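# Insert keyed shaft into loose gearbox bore

## Task

Lower the shaft thin end first, from above, into the gearbox's bore until its shoulder rests on the bore's top rim. The two keys on the shaft are aligned, and the key on the thin end must enter only the keyway, which is a slot cut in the bore wall. The clearance is tight. The gearbox is not fixed and must end up still standing on its output flange. The result only counts if it holds without the robot, so release the shaft and move the hand away afterwards.

## Robot and tools

Robot: one six-joint arm with a five-finger right hand. There is no second arm, so every call carries exactly one row. Joint order from the base: shoulder pan, shoulder lift, elbow, wrist 1, wrist 2, wrist 3. The arm's base may sit tilted on the table.

Scene frame: the origin is on the table top under the arm's base, +z is up, and +y is to the left when facing along +x. Results report positions in metres and orientation as a quaternion in w, x, y, z order. The reported position can be slightly off, more so at long reach.

Hand point: a point fixed to the palm, 0.05 m in front of it, where the index pad and thumb tip meet in a pinch. Its axes are +z along the straightened fingers, +y out of the palm face, and +x across the palm toward the little finger. Straight fingers extend 0.06-0.07 m past the point. Across the palm the hand spans 0.08 m on the little-finger side. On the thumb side it spans 0.02 m when the thumb is turned in front of the palm and up to 0.09 m otherwise. A wrist bracket on the little-finger side reaches 0.11 m across and 0.03 m beyond the point along +y, and it can collide with things. Tilting the hand shifts the point slightly.

Row format (14 numbers, each in [-1, 1]): dx, dy, dz, rx, ry, rz, little, ring, middle, index, thumb_bend, thumb_turn, force_limit, speed.
- dx to rz are an offset, not a pose. They are expressed in the hand point's own axes and measured from the hand point pose in the most recent result that shows it. Before any such result, and for later calls in the same reply, they are measured from wherever the arm is when the action begins. A value of 1.0 means 0.6 m or 180 degrees. rx, ry, rz form a single rotation vector. Every row in an action uses the same reference, so rows do not add up. All zeros sends the arm back to the reference pose; it is not a pause.
- The finger values are absolute targets: +1 is straight or open and -1 is fully curled. For thumb_bend, +1 is straight and -1 is fully bent. For thumb_turn, +1 puts the thumb beside the palm and -1 puts it opposite the fingers. A pinch is roughly index -0.22, thumb_bend -0.75, thumb_turn -0.57. To wrap the whole hand around an object 0.035-0.08 m wide, turn the thumb fully in front of the palm before you reach the object.
- force_limit maps -1 to about 0 N and +1 to 10 N at the fingertip (15 N for the two thumb motors). It stops closing motion only. speed maps -1 to nearly stopped and +1 to a full stroke in 0.6 s. For a gentle grip, close at speed -0.9 or lower.

execute_actions: takes "actions", a list that is empty (just returns the state) or holds one item. An item with "rows" (1-15 rows) and "steps" (up to 15, default 15, each 1/30 s) runs those rows, and the last row repeats if there are fewer rows than steps. An item with only "steps" (up to 300) is a wait counted from the previous result, so your reply time is included. The optional "pictures" flag turns camera images on or off. A call that is refused does nothing.

move: "target" is one 14-number row with offsets as above. The hand point then travels a straight path lasting 0.5-10 s. "speed" is in m/s, 0.002-0.5, default 0.25, and turning is capped at twice that value in rad/s. The optional "stop_force" (13-80 N) ends the path once the wrist sensor reads that much extra push opposing the motion for 2 steps; the arm then backs up 2 steps and holds. Use it only with slow, non-rotating moves. Leave it out when moving away from a contact. The path does not avoid obstacles and can overshoot "speed". The hand values in the row are sent when the move starts. The result ends with a "move:" line: done, contact, held, off_target, moving or fault, plus limits (paced means the pose was clipped; held means some steps were blocked), followed by the distance to the target.

wait: "seconds" 0-10, sends nothing new. zoom_image: "camera" (cam_high, cam_low, cam_wrist, each 504x504) and "region" [x0, y0, x1, y1] in pixels from the top-left, at most 504 by 504. show_instructions: shows the reference pages. finished_scene: "scene" number (1 or 2). It ends the scene permanently and reports whether the task succeeded.

Control behaviour: at each step the commanded pose is clipped to within 100 mm and 16 degrees of the measured pose, and the arm lags about 0.17 s behind. After an action ends, the arm keeps going only as far as the last clipped pose, so far targets need more calls. If position and orientation conflict, position wins. A finger motor starts only when its target changes by 0.01 or more. It keeps running until it reaches the target or hits force_limit, and then it locks, resisting at least 15 N. Resending the same numbers keeps a grip. To loosen, send a target more open than hand_measured.

Result lines: the pose and velocities; "pose unreachable" and HELD, meaning the clearance check altered or blocked commands; "Hand target"; and hand_measured, hand_stopped_by (moving, target, force, stalled, fault) and hand_load_n, with six values each in motor order. If loads drop to about 0, the grip is lost. The wrist force and torque are given in hand axes and carry up to about 5.5 N offset and 3.4 N noise; each axis saturates near 100 N. Joint torques are noisy and offset. MOTOR HOT appears from 70 °C, and at 85 °C the arm brakes.

Avoid: joint torque over the limits (pan and lift 310, elbow 141, wrists 50.7 N m, held weight included) or any outside force of 150 N. Either one stops the arm for 10 s. The arm is stiff, so even a small overshoot into something firm can trigger a fault. Make contacts slowly. Do not tip the gearbox, drop the shaft, slam or shove hard, or knock anything off the table. Occasional small disturbances may nudge loose objects.

Each tool is called as name(argument=value, ...), one argument or row to a line, values as JSON.

## Session

show_instructions(
)

execute_actions(
  actions=[],
)

Reference images for this scene: FIVE-FINGER HAND page 1.

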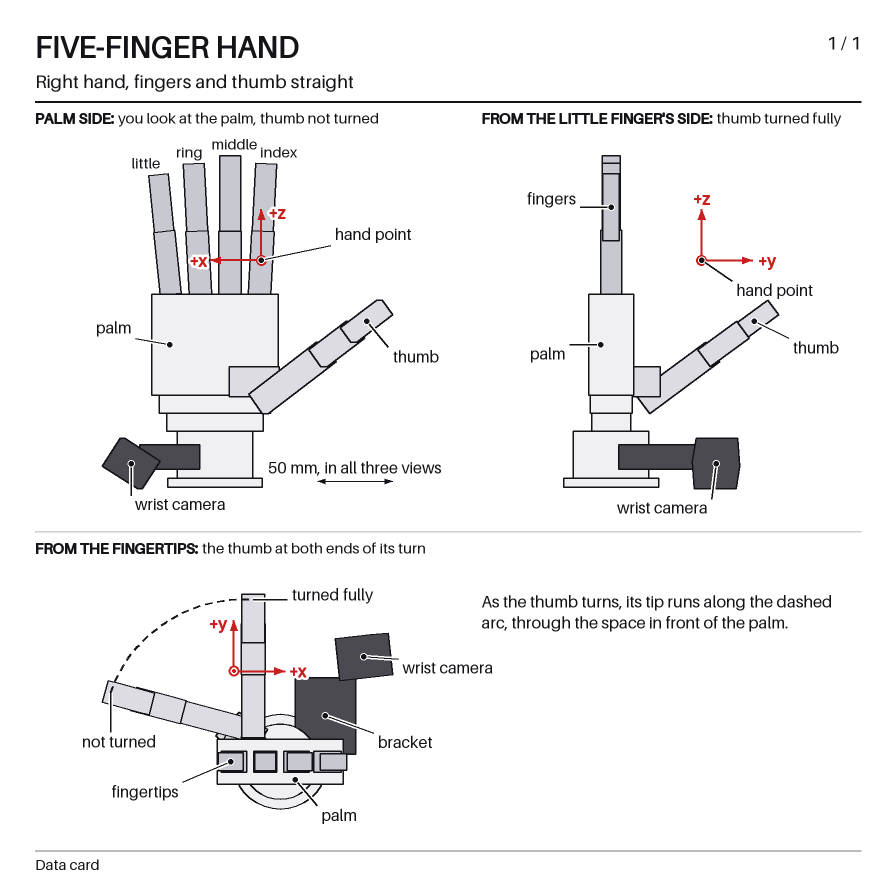

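Scene clock: 0.00 s of 12600.00 s.
end_effector_position=(+1.3752, -0.1585, +0.2255) hand_measured=(+1.000, +1.000, +1.000, +1.000, +1.000, +1.000) hand_load_n=(+0.0, +0.0, +0.0, +0.0, +0.0, +0.0) hand_stopped_by=(target, target, target, target, target, target) hand_force_limit=0.00 hand_speed=-0.80 end_effector_quat_wxyz=(-0.033, +0.542, +0.433, +0.719) end_effector_velocity=(+0.000, +0.001, +0.000) end_effector_angular_velocity=(+0.000, +0.000, +0.001)
Joint positions: [-0.422 -0.341  0.486 -0.23   0.456  1.023]
Joint velocities: [ 0.001  0.    -0.001 -0.     0.     0.001]
Joint torques (N m, as the arm reports them, + toward a larger angle): no reading
Wrist force (N, on the end effector, along its own x y z axes, offset not removed): no reading
Wrist torque (N m, same axes, about the end effector's origin, offset not removed): no reading
Hand target: +1.375, -0.158, +0.226; -0.033, +0.542, +0.433, +0.719

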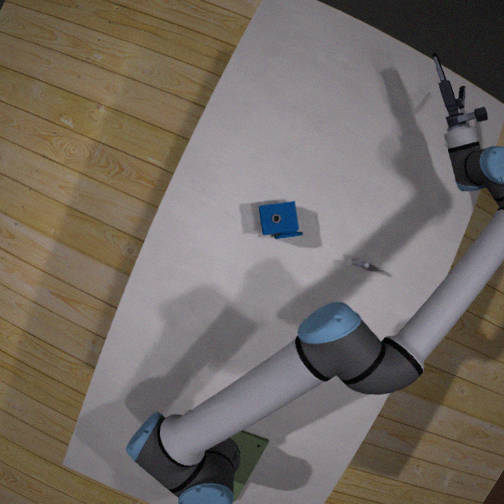

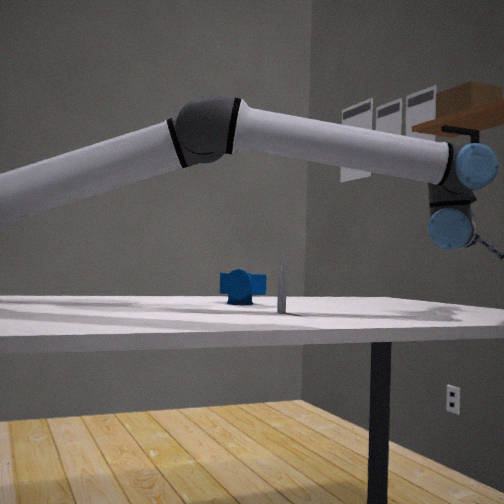

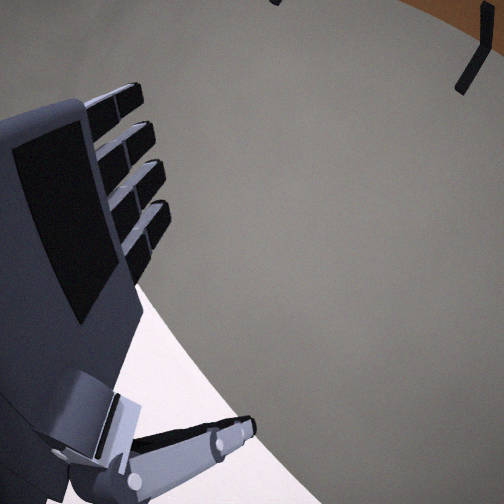

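zoom_image(
  camera="cam_low",
  region=[200, 240, 320, 330],
)

zoom_image(
  camera="cam_high",
  region=[240, 180, 400, 290],
)

Region (200, 240, 320, 330) of cam_low's 504x504 image, scaled by 4.200, with more detail than that image has; it fills the top 378 rows of this view, and the rest is white.

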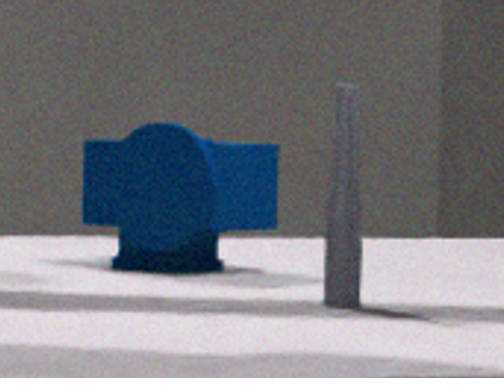

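Region (240, 180, 400, 290) of cam_high's 504x504 image, scaled by 3.150, with more detail than that image has; it fills the top 346 rows of this view, and the rest is white.

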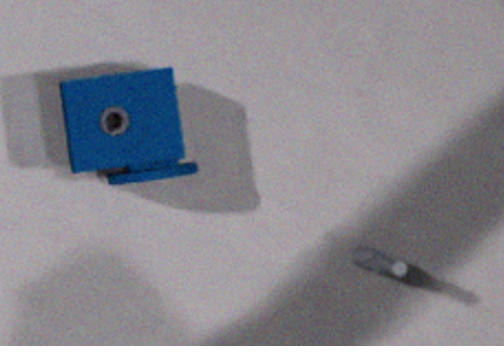

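zoom_image(
  camera="cam_high",
  region=[345, 250, 395, 285],
)

zoom_image(
  camera="cam_high",
  region=[255, 195, 305, 245],
)

zoom_image(
  camera="cam_low",
  region=[255, 250, 310, 320],
)

Region (345, 250, 395, 285) of cam_high's 504x504 image, scaled by 10.080, with more detail than that image has; it fills the top 353 rows of this view, and the rest is white.

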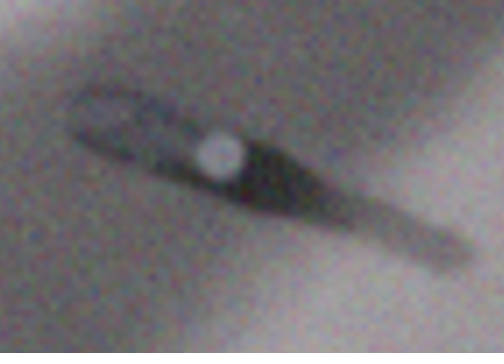

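Region (255, 195, 305, 245) of cam_high's 504x504 image, scaled by 10.080, with more detail than that image has.

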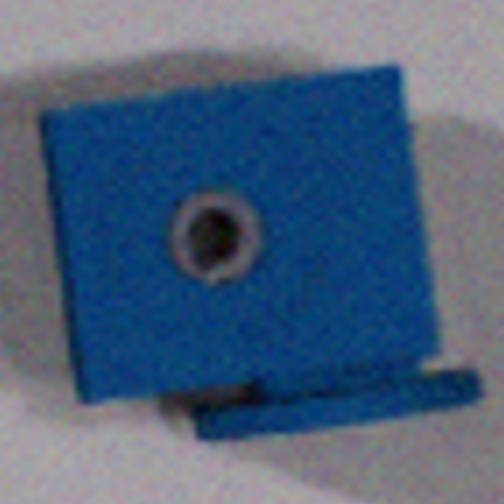

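Region (255, 250, 310, 320) of cam_low's 504x504 image, scaled by 7.200, with more detail than that image has; it fills the left 396 columns of this view, and the rest is white.

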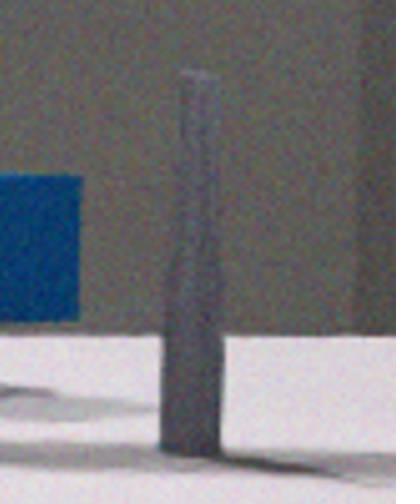

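zoom_image(
  camera="cam_high",
  region=[266, 208, 286, 228],
)

Region (266, 208, 286, 228) of cam_high's 504x504 image, scaled by 25.200, with more detail than that image has.

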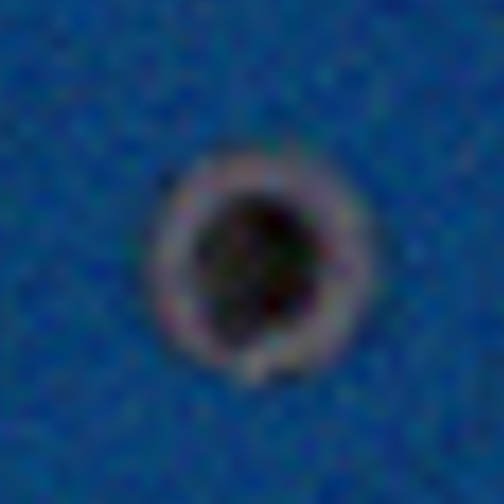

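move(
  target=[0.494,-0.6993,-0.8653,-0.2714,-0.0998,0.1811,1,1,1,1,1,-1,1,0],
  speed=0.3,
)

Scene clock: 65.33 s of 12600.00 s.
end_effector_position=(+0.6475, -0.1134, +0.2020) hand_measured=(+1.000, +1.000, +1.000, +1.000, +1.000, -1.000) hand_load_n=(+0.0, +0.0, +0.0, +0.0, +0.0, +0.0) hand_stopped_by=(target, target, target, target, target, target) hand_force_limit=1.00 hand_speed=0.00 end_effector_quat_wxyz=(+0.061, +0.705, -0.062, +0.704) end_effector_velocity=(-0.002, -0.000, -0.000) end_effector_angular_velocity=(+0.002, +0.001, -0.001)
Joint positions: [-0.503 -1.544  2.48  -0.932  1.268  1.572]
Joint velocities: [-0.002 -0.004  0.002  0.003 -0.001  0.002]
Joint torques (N m, as the arm reports them, + toward a larger angle): [-24.   -49.5  -18.68   0.41   3.44   3.62]
Wrist force (N, on the end effector, along its own x y z axes, offset not removed): [-0.1 4.7 -3.4]
Wrist torque (N m, same axes, about the end effector's origin, offset not removed): [1.05 0.18 0.07]
Hand target: +0.647, -0.113, +0.202; +0.061, +0.705, -0.062, +0.704
Off the commanded pose: 0.002 m, 0 deg.
After step 90, 59.17 s passed at rest.
move: done

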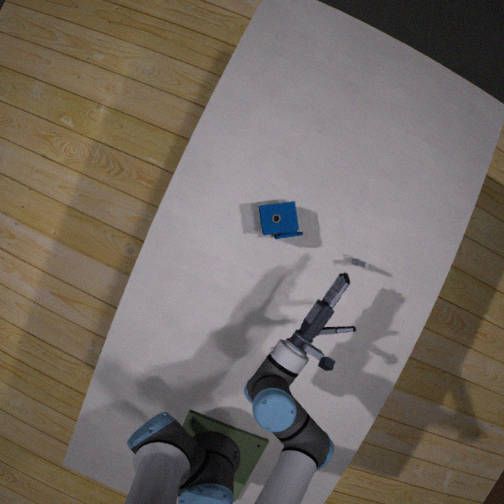

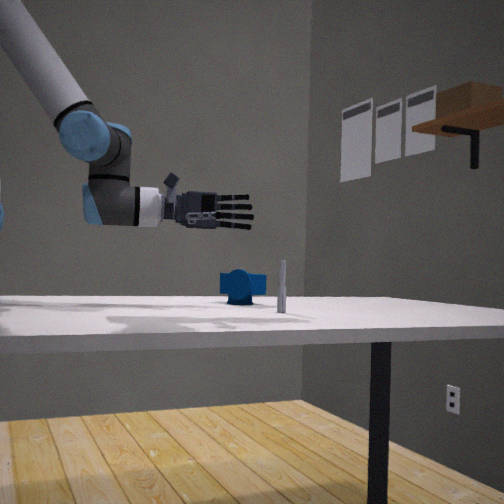

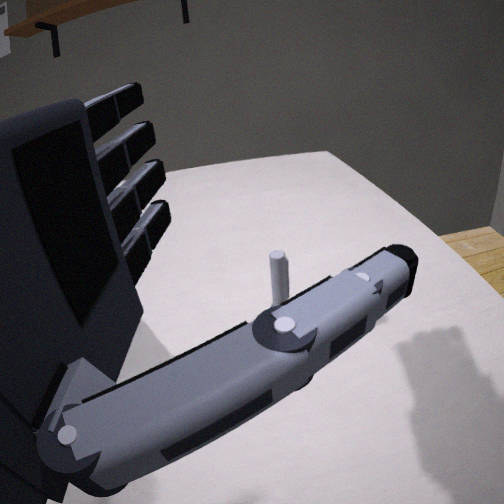

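zoom_image(
  camera="cam_low",
  region=[255, 250, 310, 320],
)

zoom_image(
  camera="cam_high",
  region=[345, 250, 385, 280],
)

zoom_image(
  camera="cam_wrist",
  region=[250, 235, 310, 315],
)

Region (255, 250, 310, 320) of cam_low's 504x504 image, scaled by 7.200, with more detail than that image has; it fills the left 396 columns of this view, and the rest is white.

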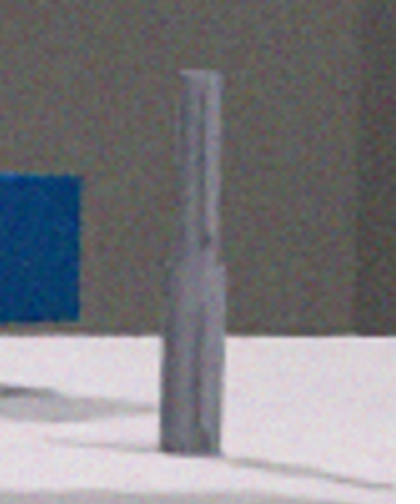

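Region (345, 250, 385, 280) of cam_high's 504x504 image, scaled by 12.600, with more detail than that image has; it fills the top 378 rows of this view, and the rest is white.

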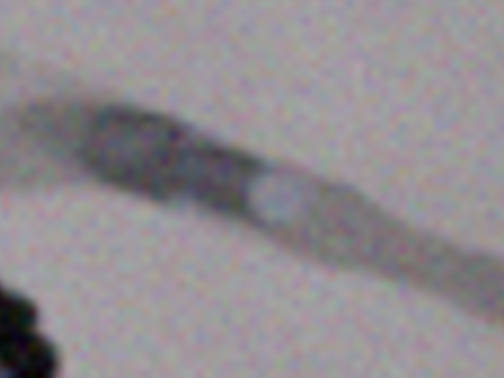

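Region (250, 235, 310, 315) of cam_wrist's 504x504 image, scaled by 6.300, with more detail than that image has; it fills the left 378 columns of this view, and the rest is white.

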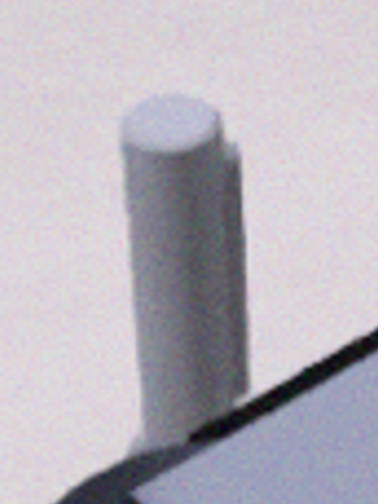

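move(
  target=[-0.27,-0.016,0.049,-0.039,0,0,1,1,1,1,1,-1,1,0],
  speed=0.15,
)

Scene clock: 110.80 s of 12600.00 s.
end_effector_position=(+0.6776, -0.1086, +0.0400) hand_measured=(+1.000, +1.000, +1.000, +1.000, +1.000, -1.000) hand_load_n=(+0.0, +0.0, +0.0, +0.0, +0.0, +0.0) hand_stopped_by=(target, target, target, target, target, target) hand_force_limit=1.00 hand_speed=0.00 end_effector_quat_wxyz=(+0.104, +0.700, -0.105, +0.699) end_effector_velocity=(+0.000, +0.001, -0.003) end_effector_angular_velocity=(-0.000, +0.001, -0.001)
Joint positions: [-0.371 -1.104  2.446 -1.338  1.522  1.573]
Joint velocities: [ 0.002  0.007 -0.001 -0.006  0.003 -0.   ]
Joint torques (N m, as the arm reports them, + toward a larger angle): [ 17.49 -32.09 -20.81  -4.22   3.5   -3.62]
Wrist force (N, on the end effector, along its own x y z axes, offset not removed): [-6.7 4.2 -1.4]
Wrist torque (N m, same axes, about the end effector's origin, offset not removed): [0.95 1.16 -0.44]
Hand target: +0.678, -0.109, +0.040; +0.104, +0.700, -0.105, +0.699
Off the commanded pose: 0.000 m, 0 deg.
After step 90, 40.80 s passed at rest.
move: done

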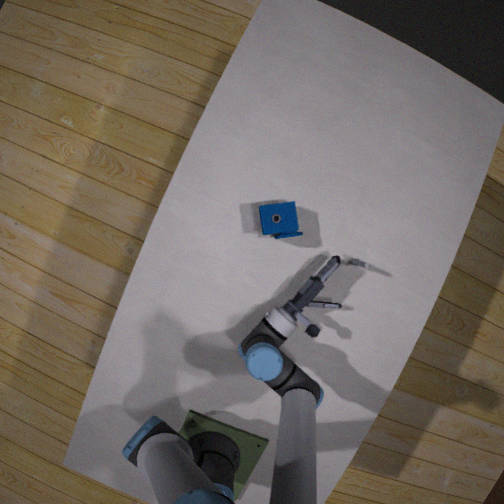

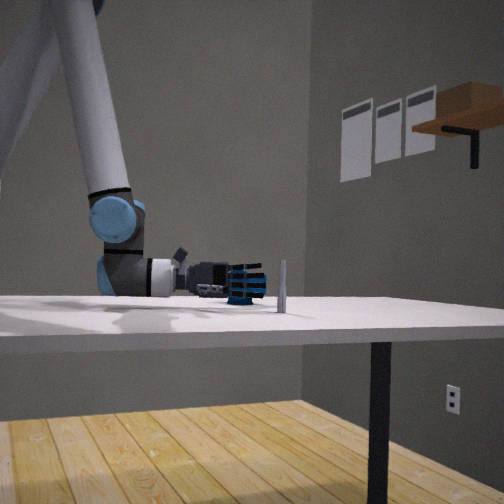

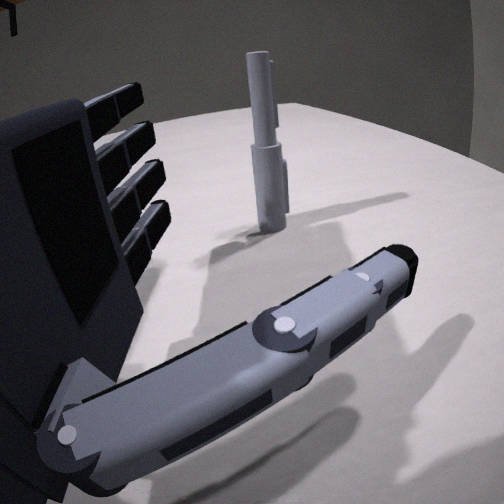

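move(
  target=[-0.0167,0.008,0.1,0,0,0,1,1,1,1,0.4,-1,1,0],
  speed=0.08,
)

zoom_image(
  camera="cam_high",
  region=[310, 230, 390, 310],
)

Scene clock: 119.53 s of 12600.00 s.
end_effector_position=(+0.7333, -0.1307, +0.0298) hand_measured=(+1.000, +1.000, +1.000, +1.000, +0.400, -1.000) hand_load_n=(+0.0, +0.0, +0.0, +0.0, +0.0, +0.0) hand_stopped_by=(target, target, target, target, target, target) hand_force_limit=1.00 hand_speed=0.00 end_effector_quat_wxyz=(+0.104, +0.700, -0.105, +0.699) end_effector_velocity=(+0.003, -0.001, +0.000) end_effector_angular_velocity=(+0.001, -0.002, -0.001)
Joint positions: [-0.375 -1.044  2.338 -1.289  1.518  1.573]
Joint velocities: [ 0.     0.002 -0.005  0.002  0.001  0.002]
Joint torques (N m, as the arm reports them, + toward a larger angle): [-18.2  -45.32 -25.24   0.19  -2.77   3.61]
Wrist force (N, on the end effector, along its own x y z axes, offset not removed): [-4.3 -4.7 -4.6]
Wrist torque (N m, same axes, about the end effector's origin, offset not removed): [-0.55 0.88 -0.38]
Hand target: +0.734, -0.131, +0.030; +0.104, +0.700, -0.105, +0.699
Off the commanded pose: 0.000 m, 0 deg.
After step 90, 4.50 s passed at rest.
move: done

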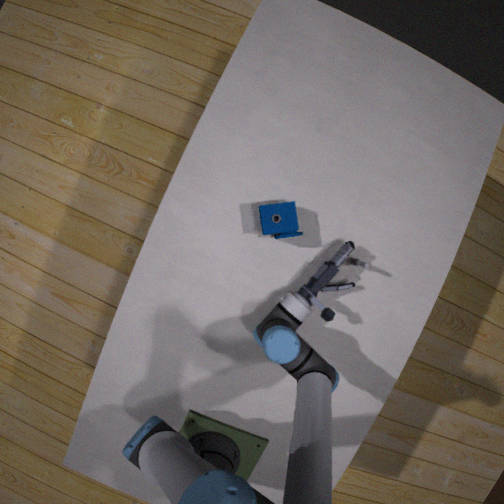

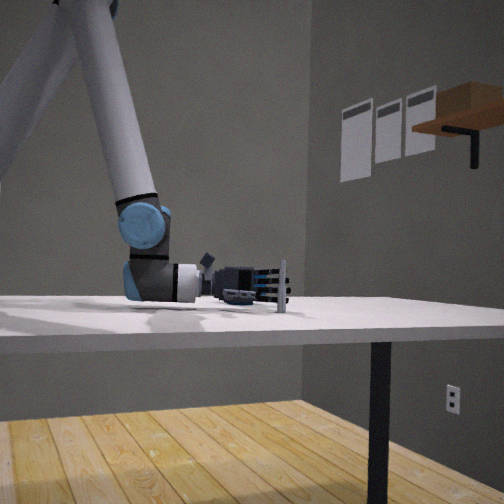

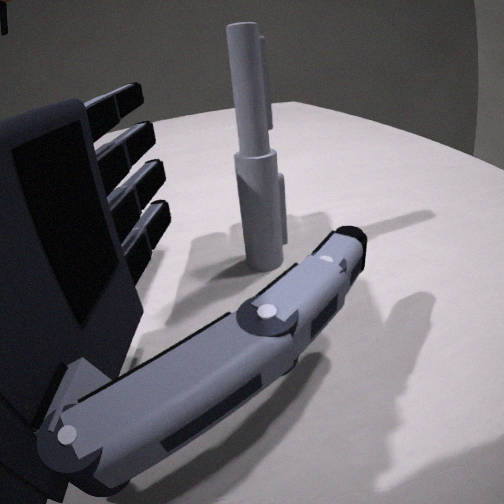

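Region (310, 230, 390, 310) of cam_high's 504x504 image, scaled by 6.300, with more detail than that image has.

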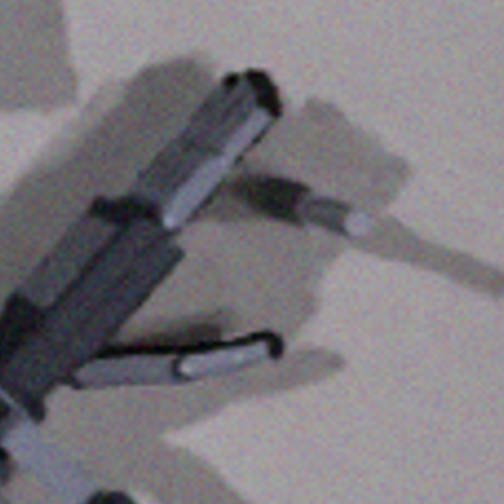

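move(
  target=[0,0,0.026,0,0,0,1,1,0.3,0.3,0.1,-1,1,-0.3],
  speed=0.03,
)

Scene clock: 126.43 s of 12600.00 s.
end_effector_position=(+0.7480, -0.1353, +0.0298) hand_measured=(+1.000, +1.000, +0.300, +0.300, +0.100, -1.000) hand_load_n=(+0.0, +0.0, +0.0, +0.0, +0.0, +0.0) hand_stopped_by=(target, target, target, target, target, target) hand_force_limit=1.00 hand_speed=-0.30 end_effector_quat_wxyz=(+0.104, +0.700, -0.105, +0.699) end_effector_velocity=(+0.002, -0.001, -0.001) end_effector_angular_velocity=(-0.000, +0.001, +0.000)
Joint positions: [-0.373 -1.034  2.309 -1.27   1.52   1.573]
Joint velocities: [ 0.     0.003 -0.005  0.002 -0.    -0.001]
Joint torques (N m, as the arm reports them, + toward a larger angle): [ 12.64 -44.33 -24.57   0.37   3.75   3.45]
Wrist force (N, on the end effector, along its own x y z axes, offset not removed): [-2.9 1.4 -1.9]
Wrist torque (N m, same axes, about the end effector's origin, offset not removed): [0.56 0.32 -0.44]
Hand target: +0.748, -0.135, +0.030; +0.104, +0.700, -0.105, +0.699
Off the commanded pose: 0.000 m, 0 deg.
After step 90, 3.03 s passed at rest.
move: done

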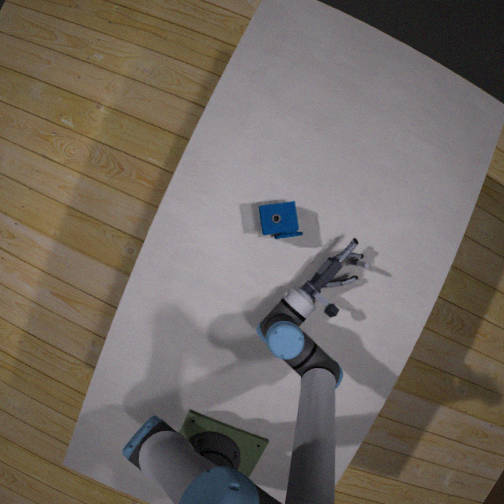

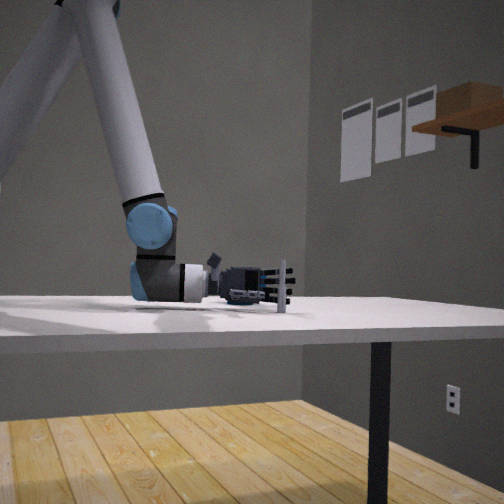

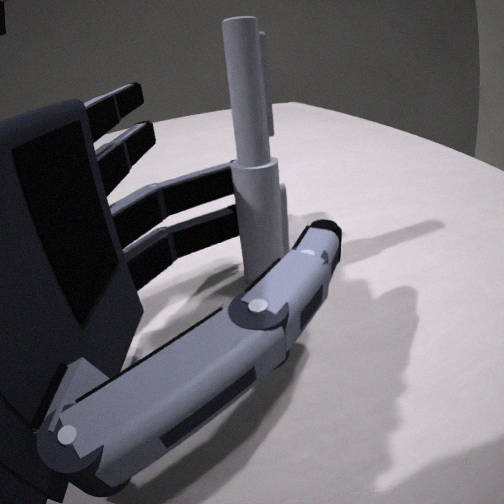

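move(
  target=[-0.007,0,0,0,0,0,1,1,0.0,0.0,-0.12,-1,1,-0.5],
  speed=0.01,
)

zoom_image(
  camera="cam_high",
  region=[325, 235, 385, 295],
)

Scene clock: 131.77 s of 12600.00 s.
end_effector_position=(+0.7481, -0.1353, +0.0259) hand_measured=(+1.000, +1.000, +0.000, +0.000, -0.120, -1.000) hand_load_n=(+0.0, +0.0, +0.5, +0.0, +0.0, +0.0) hand_stopped_by=(target, target, target, target, target, target) hand_force_limit=1.00 hand_speed=-0.50 end_effector_quat_wxyz=(+0.104, +0.700, -0.105, +0.699) end_effector_velocity=(-0.000, -0.000, -0.002) end_effector_angular_velocity=(+0.001, -0.000, -0.001)
Joint positions: [-0.373 -1.026  2.308 -1.278  1.52   1.573]
Joint velocities: [-0.     0.004 -0.    -0.004  0.     0.001]
Joint torques (N m, as the arm reports them, + toward a larger angle): [ 12.2  -43.47  -7.17  -2.96   3.53   2.82]
Wrist force (N, on the end effector, along its own x y z axes, offset not removed): [0.6 -1.0 -4.1]
Wrist torque (N m, same axes, about the end effector's origin, offset not removed): [0.36 0.27 -0.19]
Hand target: +0.748, -0.135, +0.026; +0.104, +0.700, -0.105, +0.699
Off the commanded pose: 0.000 m, 0 deg.
After step 90, 1.63 s passed at rest.
move: done

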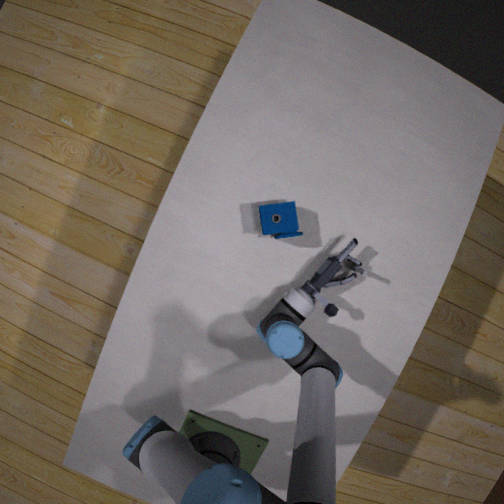

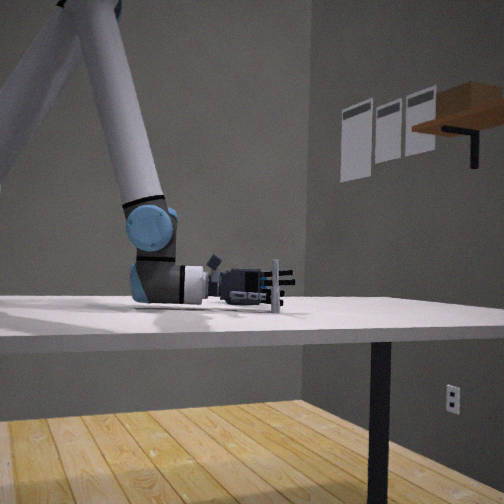

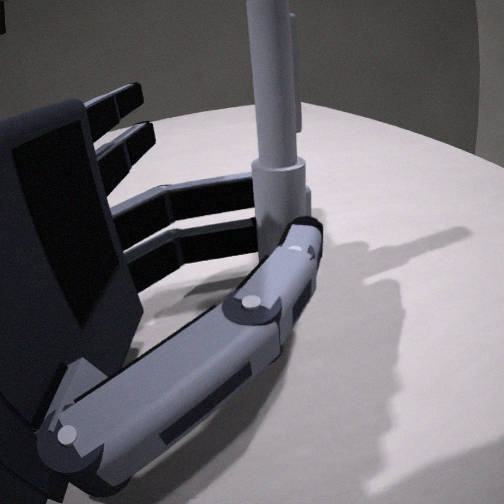

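Region (325, 235, 385, 295) of cam_high's 504x504 image, scaled by 8.400, with more detail than that image has.

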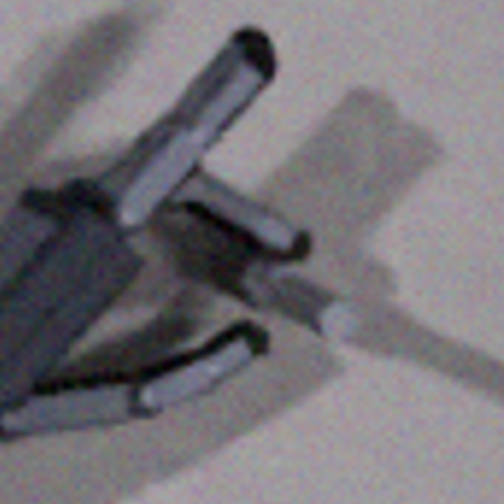

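execute_actions(
  actions=[],
)

Scene clock: 141.43 s of 12600.00 s.
end_effector_position=(+0.7480, -0.1352, +0.0256) hand_measured=(+1.000, +1.000, +0.000, +0.000, -0.120, -1.000) hand_load_n=(+0.0, +0.0, +0.5, +0.5, +0.0, +0.0) hand_stopped_by=(target, target, target, target, target, target) hand_force_limit=1.00 hand_speed=-0.50 end_effector_quat_wxyz=(+0.104, +0.700, -0.105, +0.699) end_effector_velocity=(-0.001, -0.000, -0.000) end_effector_angular_velocity=(+0.001, +0.000, -0.002)
Joint positions: [-0.373 -1.025  2.308 -1.279  1.52   1.573]
Joint velocities: [-0.     0.     0.    -0.     0.002  0.001]
Joint torques (N m, as the arm reports them, + toward a larger angle): [  7.66 -43.45  -1.75  -3.39   2.84   2.92]
Wrist force (N, on the end effector, along its own x y z axes, offset not removed): [-3.1 4.2 -6.4]
Wrist torque (N m, same axes, about the end effector's origin, offset not removed): [1.21 0.90 -0.02]
Hand target: +0.748, -0.135, +0.026; +0.104, +0.700, -0.105, +0.699
Off the commanded pose: 0.000 m, 0 deg.
Steps of this call (steps 1 to 90: nothing new was sent; then 6.67 s passed at rest). Readings (end_effector_position | what the end effector reports):
1: (+0.7481, -0.1353, +0.0258) | hand_measured=(+1.000, +1.000, +0.000, +0.000, -0.120, -1.000) hand_load_n=(+0.0, +0.0, +0.5, +0.0, +0.0, +0.0) hand_stopped_by=(target, target, target, target, target, target) hand_force_limit=1.00 hand_speed=-0.50
2: (+0.7481, -0.1353, +0.0258) | hand_measured=(+1.000, +1.000, +0.000, +0.000, -0.120, -1.000) hand_load_n=(+0.0, +0.0, +0.5, +0.0, +0.0, +0.0) hand_stopped_by=(target, target, target, target, target, target) hand_force_limit=1.00 hand_speed=-0.50
4: (+0.7481, -0.1353, +0.0257) | hand_measured=(+1.000, +1.000, +0.000, +0.000, -0.120, -1.000) hand_load_n=(+0.0, +0.0, +0.5, +0.0, +0.0, +0.0) hand_stopped_by=(target, target, target, target, target, target) hand_force_limit=1.00 hand_speed=-0.50
8: (+0.7480, -0.1353, +0.0256) | hand_measured=(+1.000, +1.000, +0.000, +0.000, -0.120, -1.000) hand_load_n=(+0.0, +0.0, +0.5, +0.0, +0.0, +0.0) hand_stopped_by=(target, target, target, target, target, target) hand_force_limit=1.00 hand_speed=-0.50
90: the state above

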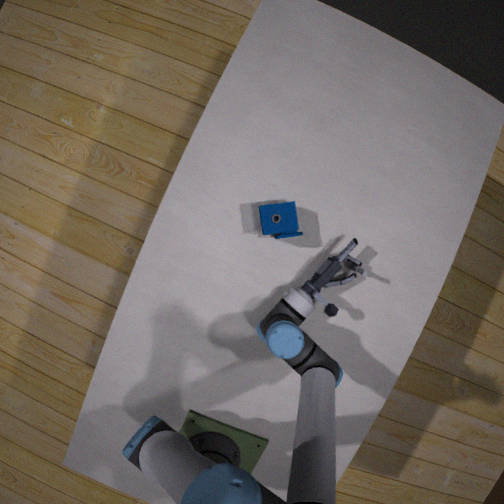

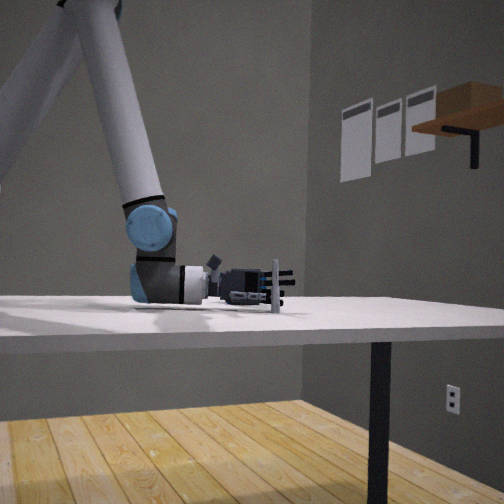

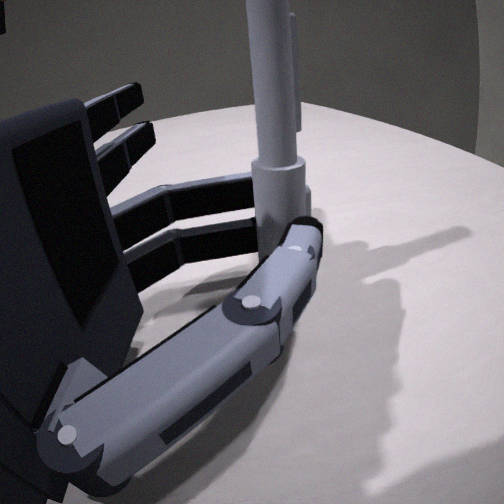

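execute_actions(
  actions=[
    {"rows":[[0,0,0,0,0,0,1,1,-0.45,-0.45,-0.85,-1,1,-0.78]],"steps":15},
  ],
)

execute_actions(
  actions=[
    {"steps":45},
  ],
)

Scene clock: 144.80 s of 12600.00 s.
end_effector_position=(+0.7480, -0.1352, +0.0256) hand_measured=(+1.000, +1.000, -0.088, -0.116, -0.162, -1.000) hand_load_n=(+0.0, +0.0, +8.5, +11.0, +16.0, -4.0) hand_stopped_by=(target, target, force, force, force, target) hand_force_limit=1.00 hand_speed=-0.78 end_effector_quat_wxyz=(+0.104, +0.700, -0.105, +0.699) end_effector_velocity=(+0.001, +0.000, +0.001) end_effector_angular_velocity=(-0.001, -0.002, +0.001)
Joint positions: [-0.373 -1.025  2.308 -1.279  1.52   1.573]
Joint velocities: [ 0.001 -0.    -0.001 -0.001  0.    -0.   ]
Joint torques (N m, as the arm reports them, + toward a larger angle): [ -3.05 -42.47  -4.43  -3.13   2.74   3.43]
Wrist force (N, on the end effector, along its own x y z axes, offset not removed): [-4.8 -1.3 -5.1]
Wrist torque (N m, same axes, about the end effector's origin, offset not removed): [0.13 0.63 -0.33]
Hand target: +0.748, -0.135, +0.026; +0.104, +0.700, -0.105, +0.699
Off the commanded pose: 0.000 m, 0 deg.
Steps of this call (steps 1 to 86: nothing new was sent; steps 87 to 101: all 15 steps of this action). Readings (end_effector_position | what the end effector reports):
87: (+0.7480, -0.1352, +0.0256) | hand_measured=(+1.000, +1.000, +0.000, +0.000, -0.120, -1.000) hand_load_n=(+0.0, +0.0, +0.5, +0.5, +0.0, +0.0) hand_stopped_by=(target, target, moving, moving, moving, target) hand_force_limit=1.00 hand_speed=-0.78
88: (+0.7480, -0.1352, +0.0256) | hand_measured=(+1.000, +1.000, +0.000, +0.000, -0.120, -1.000) hand_load_n=(+0.0, +0.0, +0.5, +0.5, +0.0, +0.0) hand_stopped_by=(target, target, moving, moving, moving, target) hand_force_limit=1.00 hand_speed=-0.78
90: (+0.7480, -0.1352, +0.0256) | hand_measured=(+1.000, +1.000, -0.010, -0.012, -0.126, -1.000) hand_load_n=(+0.0, +0.0, +0.5, +0.0, +0.0, +0.0) hand_stopped_by=(target, target, moving, moving, moving, target) hand_force_limit=1.00 hand_speed=-0.78
94: (+0.7480, -0.1352, +0.0256) | hand_measured=(+1.000, +1.000, -0.060, -0.060, -0.154, -1.000) hand_load_n=(+0.0, +0.0, +3.5, +1.0, +3.0, -0.5) hand_stopped_by=(target, target, moving, moving, moving, target) hand_force_limit=1.00 hand_speed=-0.78
101: the state above

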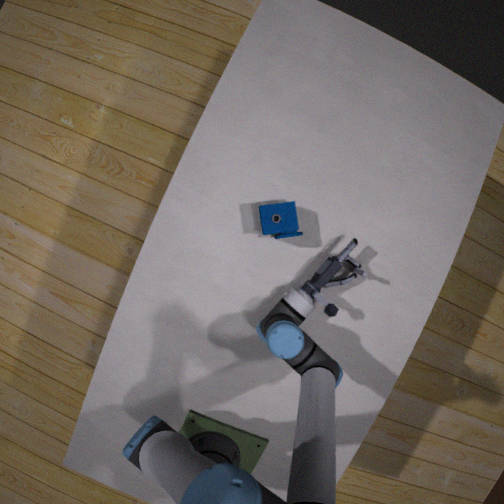

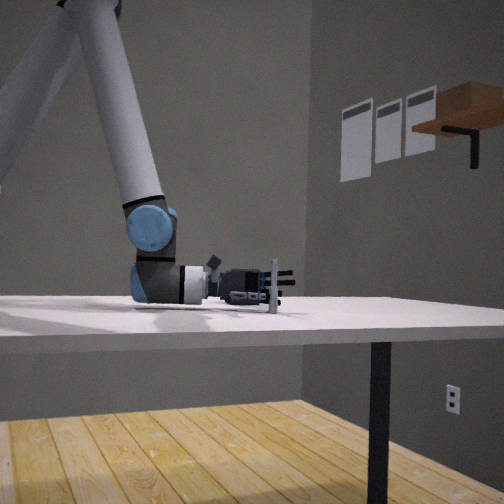

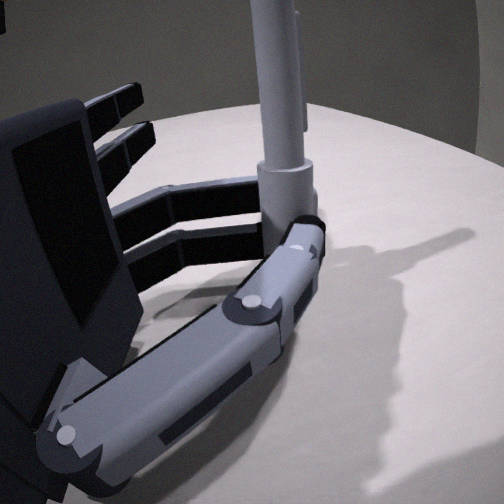

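Scene clock: 146.30 s of 12600.00 s.
end_effector_position=(+0.7480, -0.1352, +0.0256) hand_measured=(+1.000, +1.000, -0.088, -0.116, -0.162, -1.000) hand_load_n=(+0.0, +0.0, +8.5, +11.0, +16.0, -4.0) hand_stopped_by=(target, target, force, force, force, target) hand_force_limit=1.00 hand_speed=-0.78 end_effector_quat_wxyz=(+0.104, +0.700, -0.105, +0.699) end_effector_velocity=(-0.000, +0.000, -0.000) end_effector_angular_velocity=(+0.000, +0.001, -0.000)
Joint positions: [-0.373 -1.025  2.308 -1.279  1.52   1.573]
Joint velocities: [ 0.     0.    -0.     0.001  0.001  0.   ]
Joint torques (N m, as the arm reports them, + toward a larger angle): [ -3.44 -57.34 -18.14  -3.23   2.89   3.3 ]
Wrist force (N, on the end effector, along its own x y z axes, offset not removed): [-2.5 -1.5 -1.1]
Wrist torque (N m, same axes, about the end effector's origin, offset not removed): [-0.18 0.16 -0.14]
Hand target: +0.748, -0.135, +0.026; +0.104, +0.700, -0.105, +0.699
Off the commanded pose: 0.000 m, 0 deg.
Steps of this call (steps 1 to 45: nothing new was sent). Readings (end_effector_position | what the end effector reports):
1: (+0.7480, -0.1352, +0.0256) | hand_measured=(+1.000, +1.000, -0.088, -0.116, -0.162, -1.000) hand_load_n=(+0.0, +0.0, +8.5, +11.0, +16.0, -4.0) hand_stopped_by=(target, target, force, force, force, target) hand_force_limit=1.00 hand_speed=-0.78
2: (+0.7480, -0.1352, +0.0256) | hand_measured=(+1.000, +1.000, -0.088, -0.116, -0.162, -1.000) hand_load_n=(+0.0, +0.0, +8.5, +11.0, +16.0, -4.0) hand_stopped_by=(target, target, force, force, force, target) hand_force_limit=1.00 hand_speed=-0.78
4: (+0.7480, -0.1352, +0.0256) | hand_measured=(+1.000, +1.000, -0.088, -0.116, -0.162, -1.000) hand_load_n=(+0.0, +0.0, +8.5, +11.0, +16.0, -4.0) hand_stopped_by=(target, target, force, force, force, target) hand_force_limit=1.00 hand_speed=-0.78
8: (+0.7480, -0.1352, +0.0256) | hand_measured=(+1.000, +1.000, -0.088, -0.116, -0.162, -1.000) hand_load_n=(+0.0, +0.0, +8.5, +11.0, +16.0, -4.0) hand_stopped_by=(target, target, force, force, force, target) hand_force_limit=1.00 hand_speed=-0.78
45: the state above

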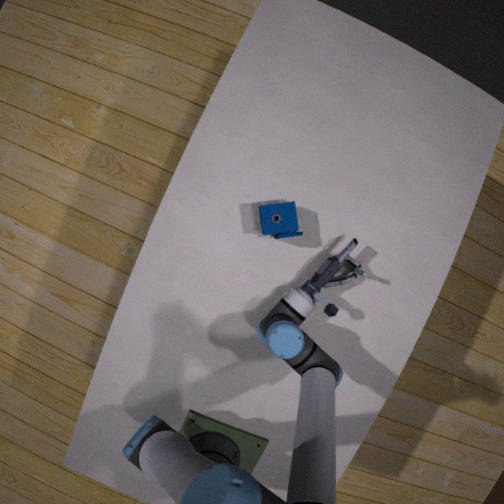

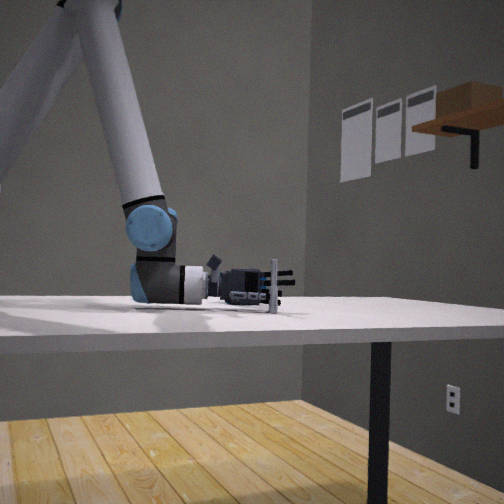

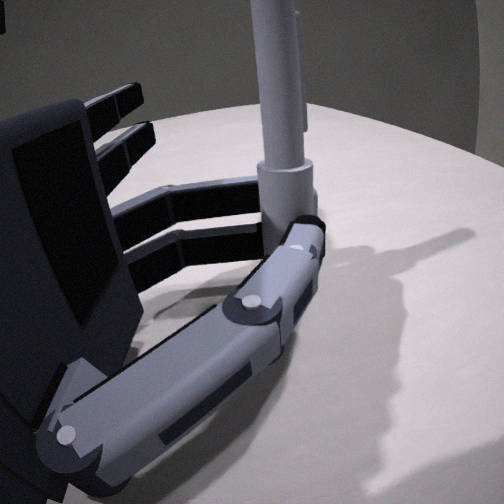

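move(
  target=[0.3,0,0,0,0,0,1,1,-0.45,-0.45,-0.85,-1,1,-0.78],
  speed=0.12,
)

Scene clock: 149.93 s of 12600.00 s.
end_effector_position=(+0.7485, -0.1357, +0.2055) hand_measured=(+1.000, +1.000, -0.088, -0.116, -0.162, -1.000) hand_load_n=(+0.0, +0.0, +8.5, +11.0, +16.0, -4.0) hand_stopped_by=(target, target, force, force, force, target) hand_force_limit=1.00 hand_speed=-0.78 end_effector_quat_wxyz=(+0.104, +0.700, -0.105, +0.699) end_effector_velocity=(+0.000, -0.000, +0.002) end_effector_angular_velocity=(+0.002, -0.000, -0.000)
Joint positions: [-0.374 -1.37   2.262 -0.887  1.518  1.573]
Joint velocities: [-0.    -0.003 -0.002  0.006 -0.     0.002]
Joint torques (N m, as the arm reports them, + toward a larger angle): [-17.39 -69.69 -42.27  -0.1   -2.54  -1.2 ]
Wrist force (N, on the end effector, along its own x y z axes, offset not removed): [-8.5 -0.8 1.2]
Wrist torque (N m, same axes, about the end effector's origin, offset not removed): [-0.22 1.14 -0.71]
Hand target: +0.748, -0.136, +0.206; +0.104, +0.700, -0.105, +0.699
Off the commanded pose: 0.000 m, 0 deg.
move: done

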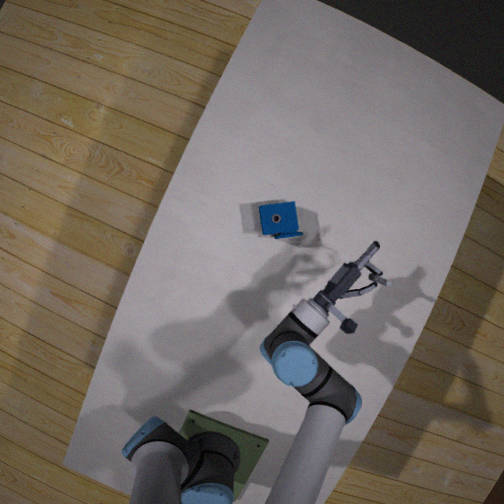

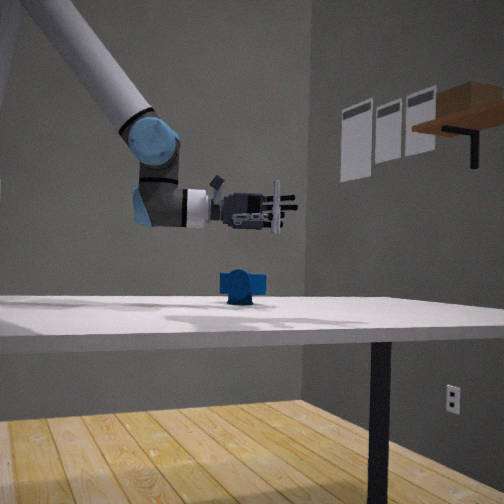

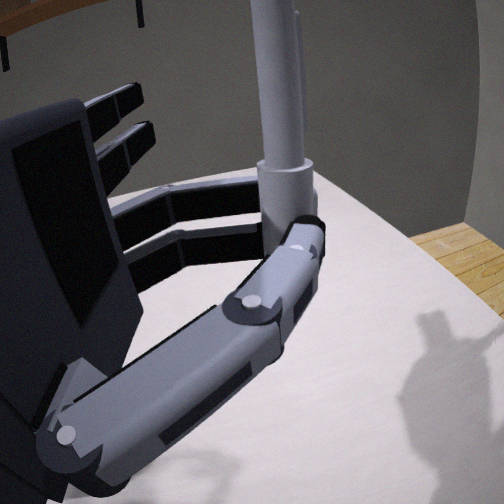

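move(
  target=[0.08,0,0,0,0,-0.995,1,1,-0.45,-0.45,-0.85,-1,1,-0.78],
  speed=0.4,
)

Scene clock: 167.27 s of 12600.00 s.
end_effector_position=(+0.7483, -0.1358, +0.2532) hand_measured=(+1.000, +1.000, -0.088, -0.116, -0.162, -1.000) hand_load_n=(+0.0, +0.0, +9.0, +10.5, +16.0, -5.5) hand_stopped_by=(target, target, force, force, force, target) hand_force_limit=1.00 hand_speed=-0.78 end_effector_quat_wxyz=(+0.699, +0.111, +0.699, -0.099) end_effector_velocity=(+0.000, +0.001, -0.000) end_effector_angular_velocity=(-0.011, +0.005, +0.002)
Joint positions: [-0.627 -1.374  2.312 -0.933  1.266 -1.553]
Joint velocities: [-0.    -0.001 -0.001  0.003 -0.003 -0.012]
Joint torques (N m, as the arm reports them, + toward a larger angle): [-19.27 -63.92 -39.38  -0.58  -3.12  -3.61]
Wrist force (N, on the end effector, along its own x y z axes, offset not removed): [0.0 -0.9 -7.3]
Wrist torque (N m, same axes, about the end effector's origin, offset not removed): [0.46 0.52 -0.53]
Hand target: +0.748, -0.136, +0.253; +0.699, +0.110, +0.699, -0.099
Off the commanded pose: 0.000 m, 0 deg.
After step 90, 9.77 s passed at rest.
move: done

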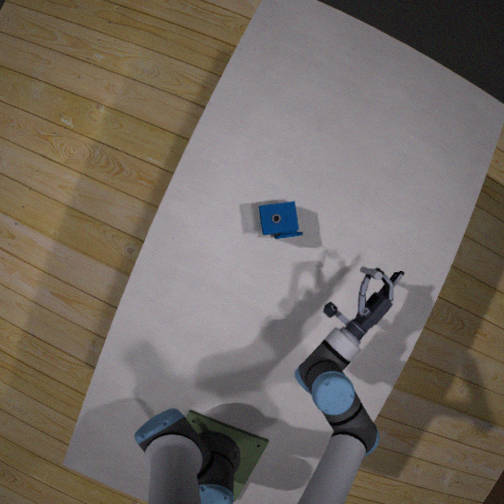

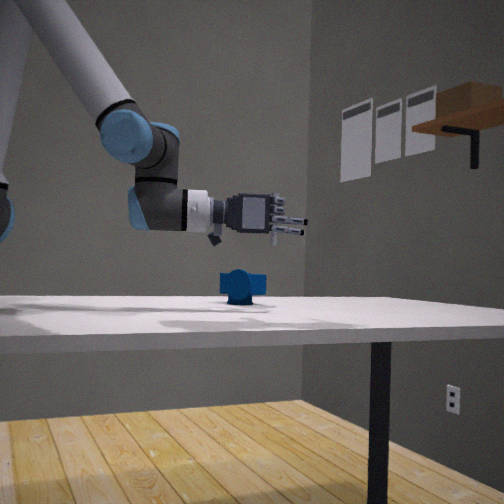

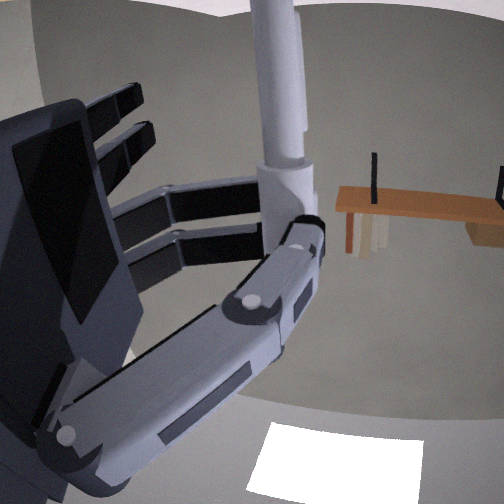

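zoom_image(
  camera="cam_wrist",
  region=[200,0,380,260],
)

zoom_image(
  camera="cam_high",
  region=[230,180,330,260],
)

Region (200, 0, 380, 260) of cam_wrist's 504x504 image, scaled by 1.938, with more detail than that image has; it fills the left 349 columns of this view, and the rest is white.

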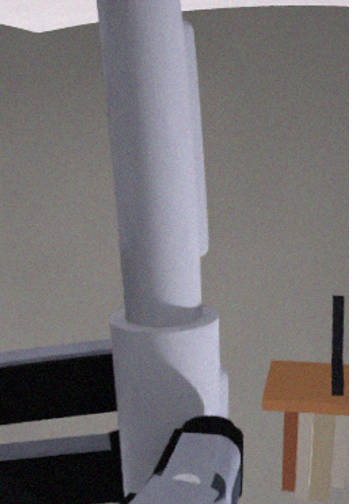

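Region (230, 180, 330, 260) of cam_high's 504x504 image, scaled by 5.040, with more detail than that image has; it fills the top 403 rows of this view, and the rest is white.

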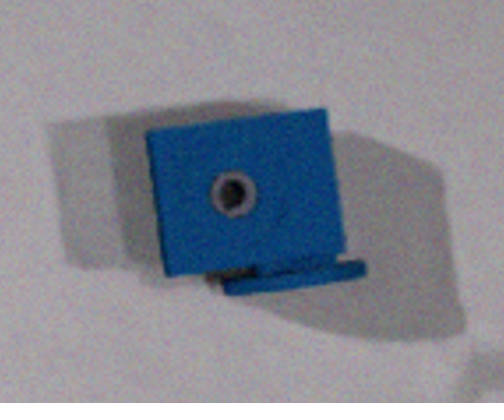

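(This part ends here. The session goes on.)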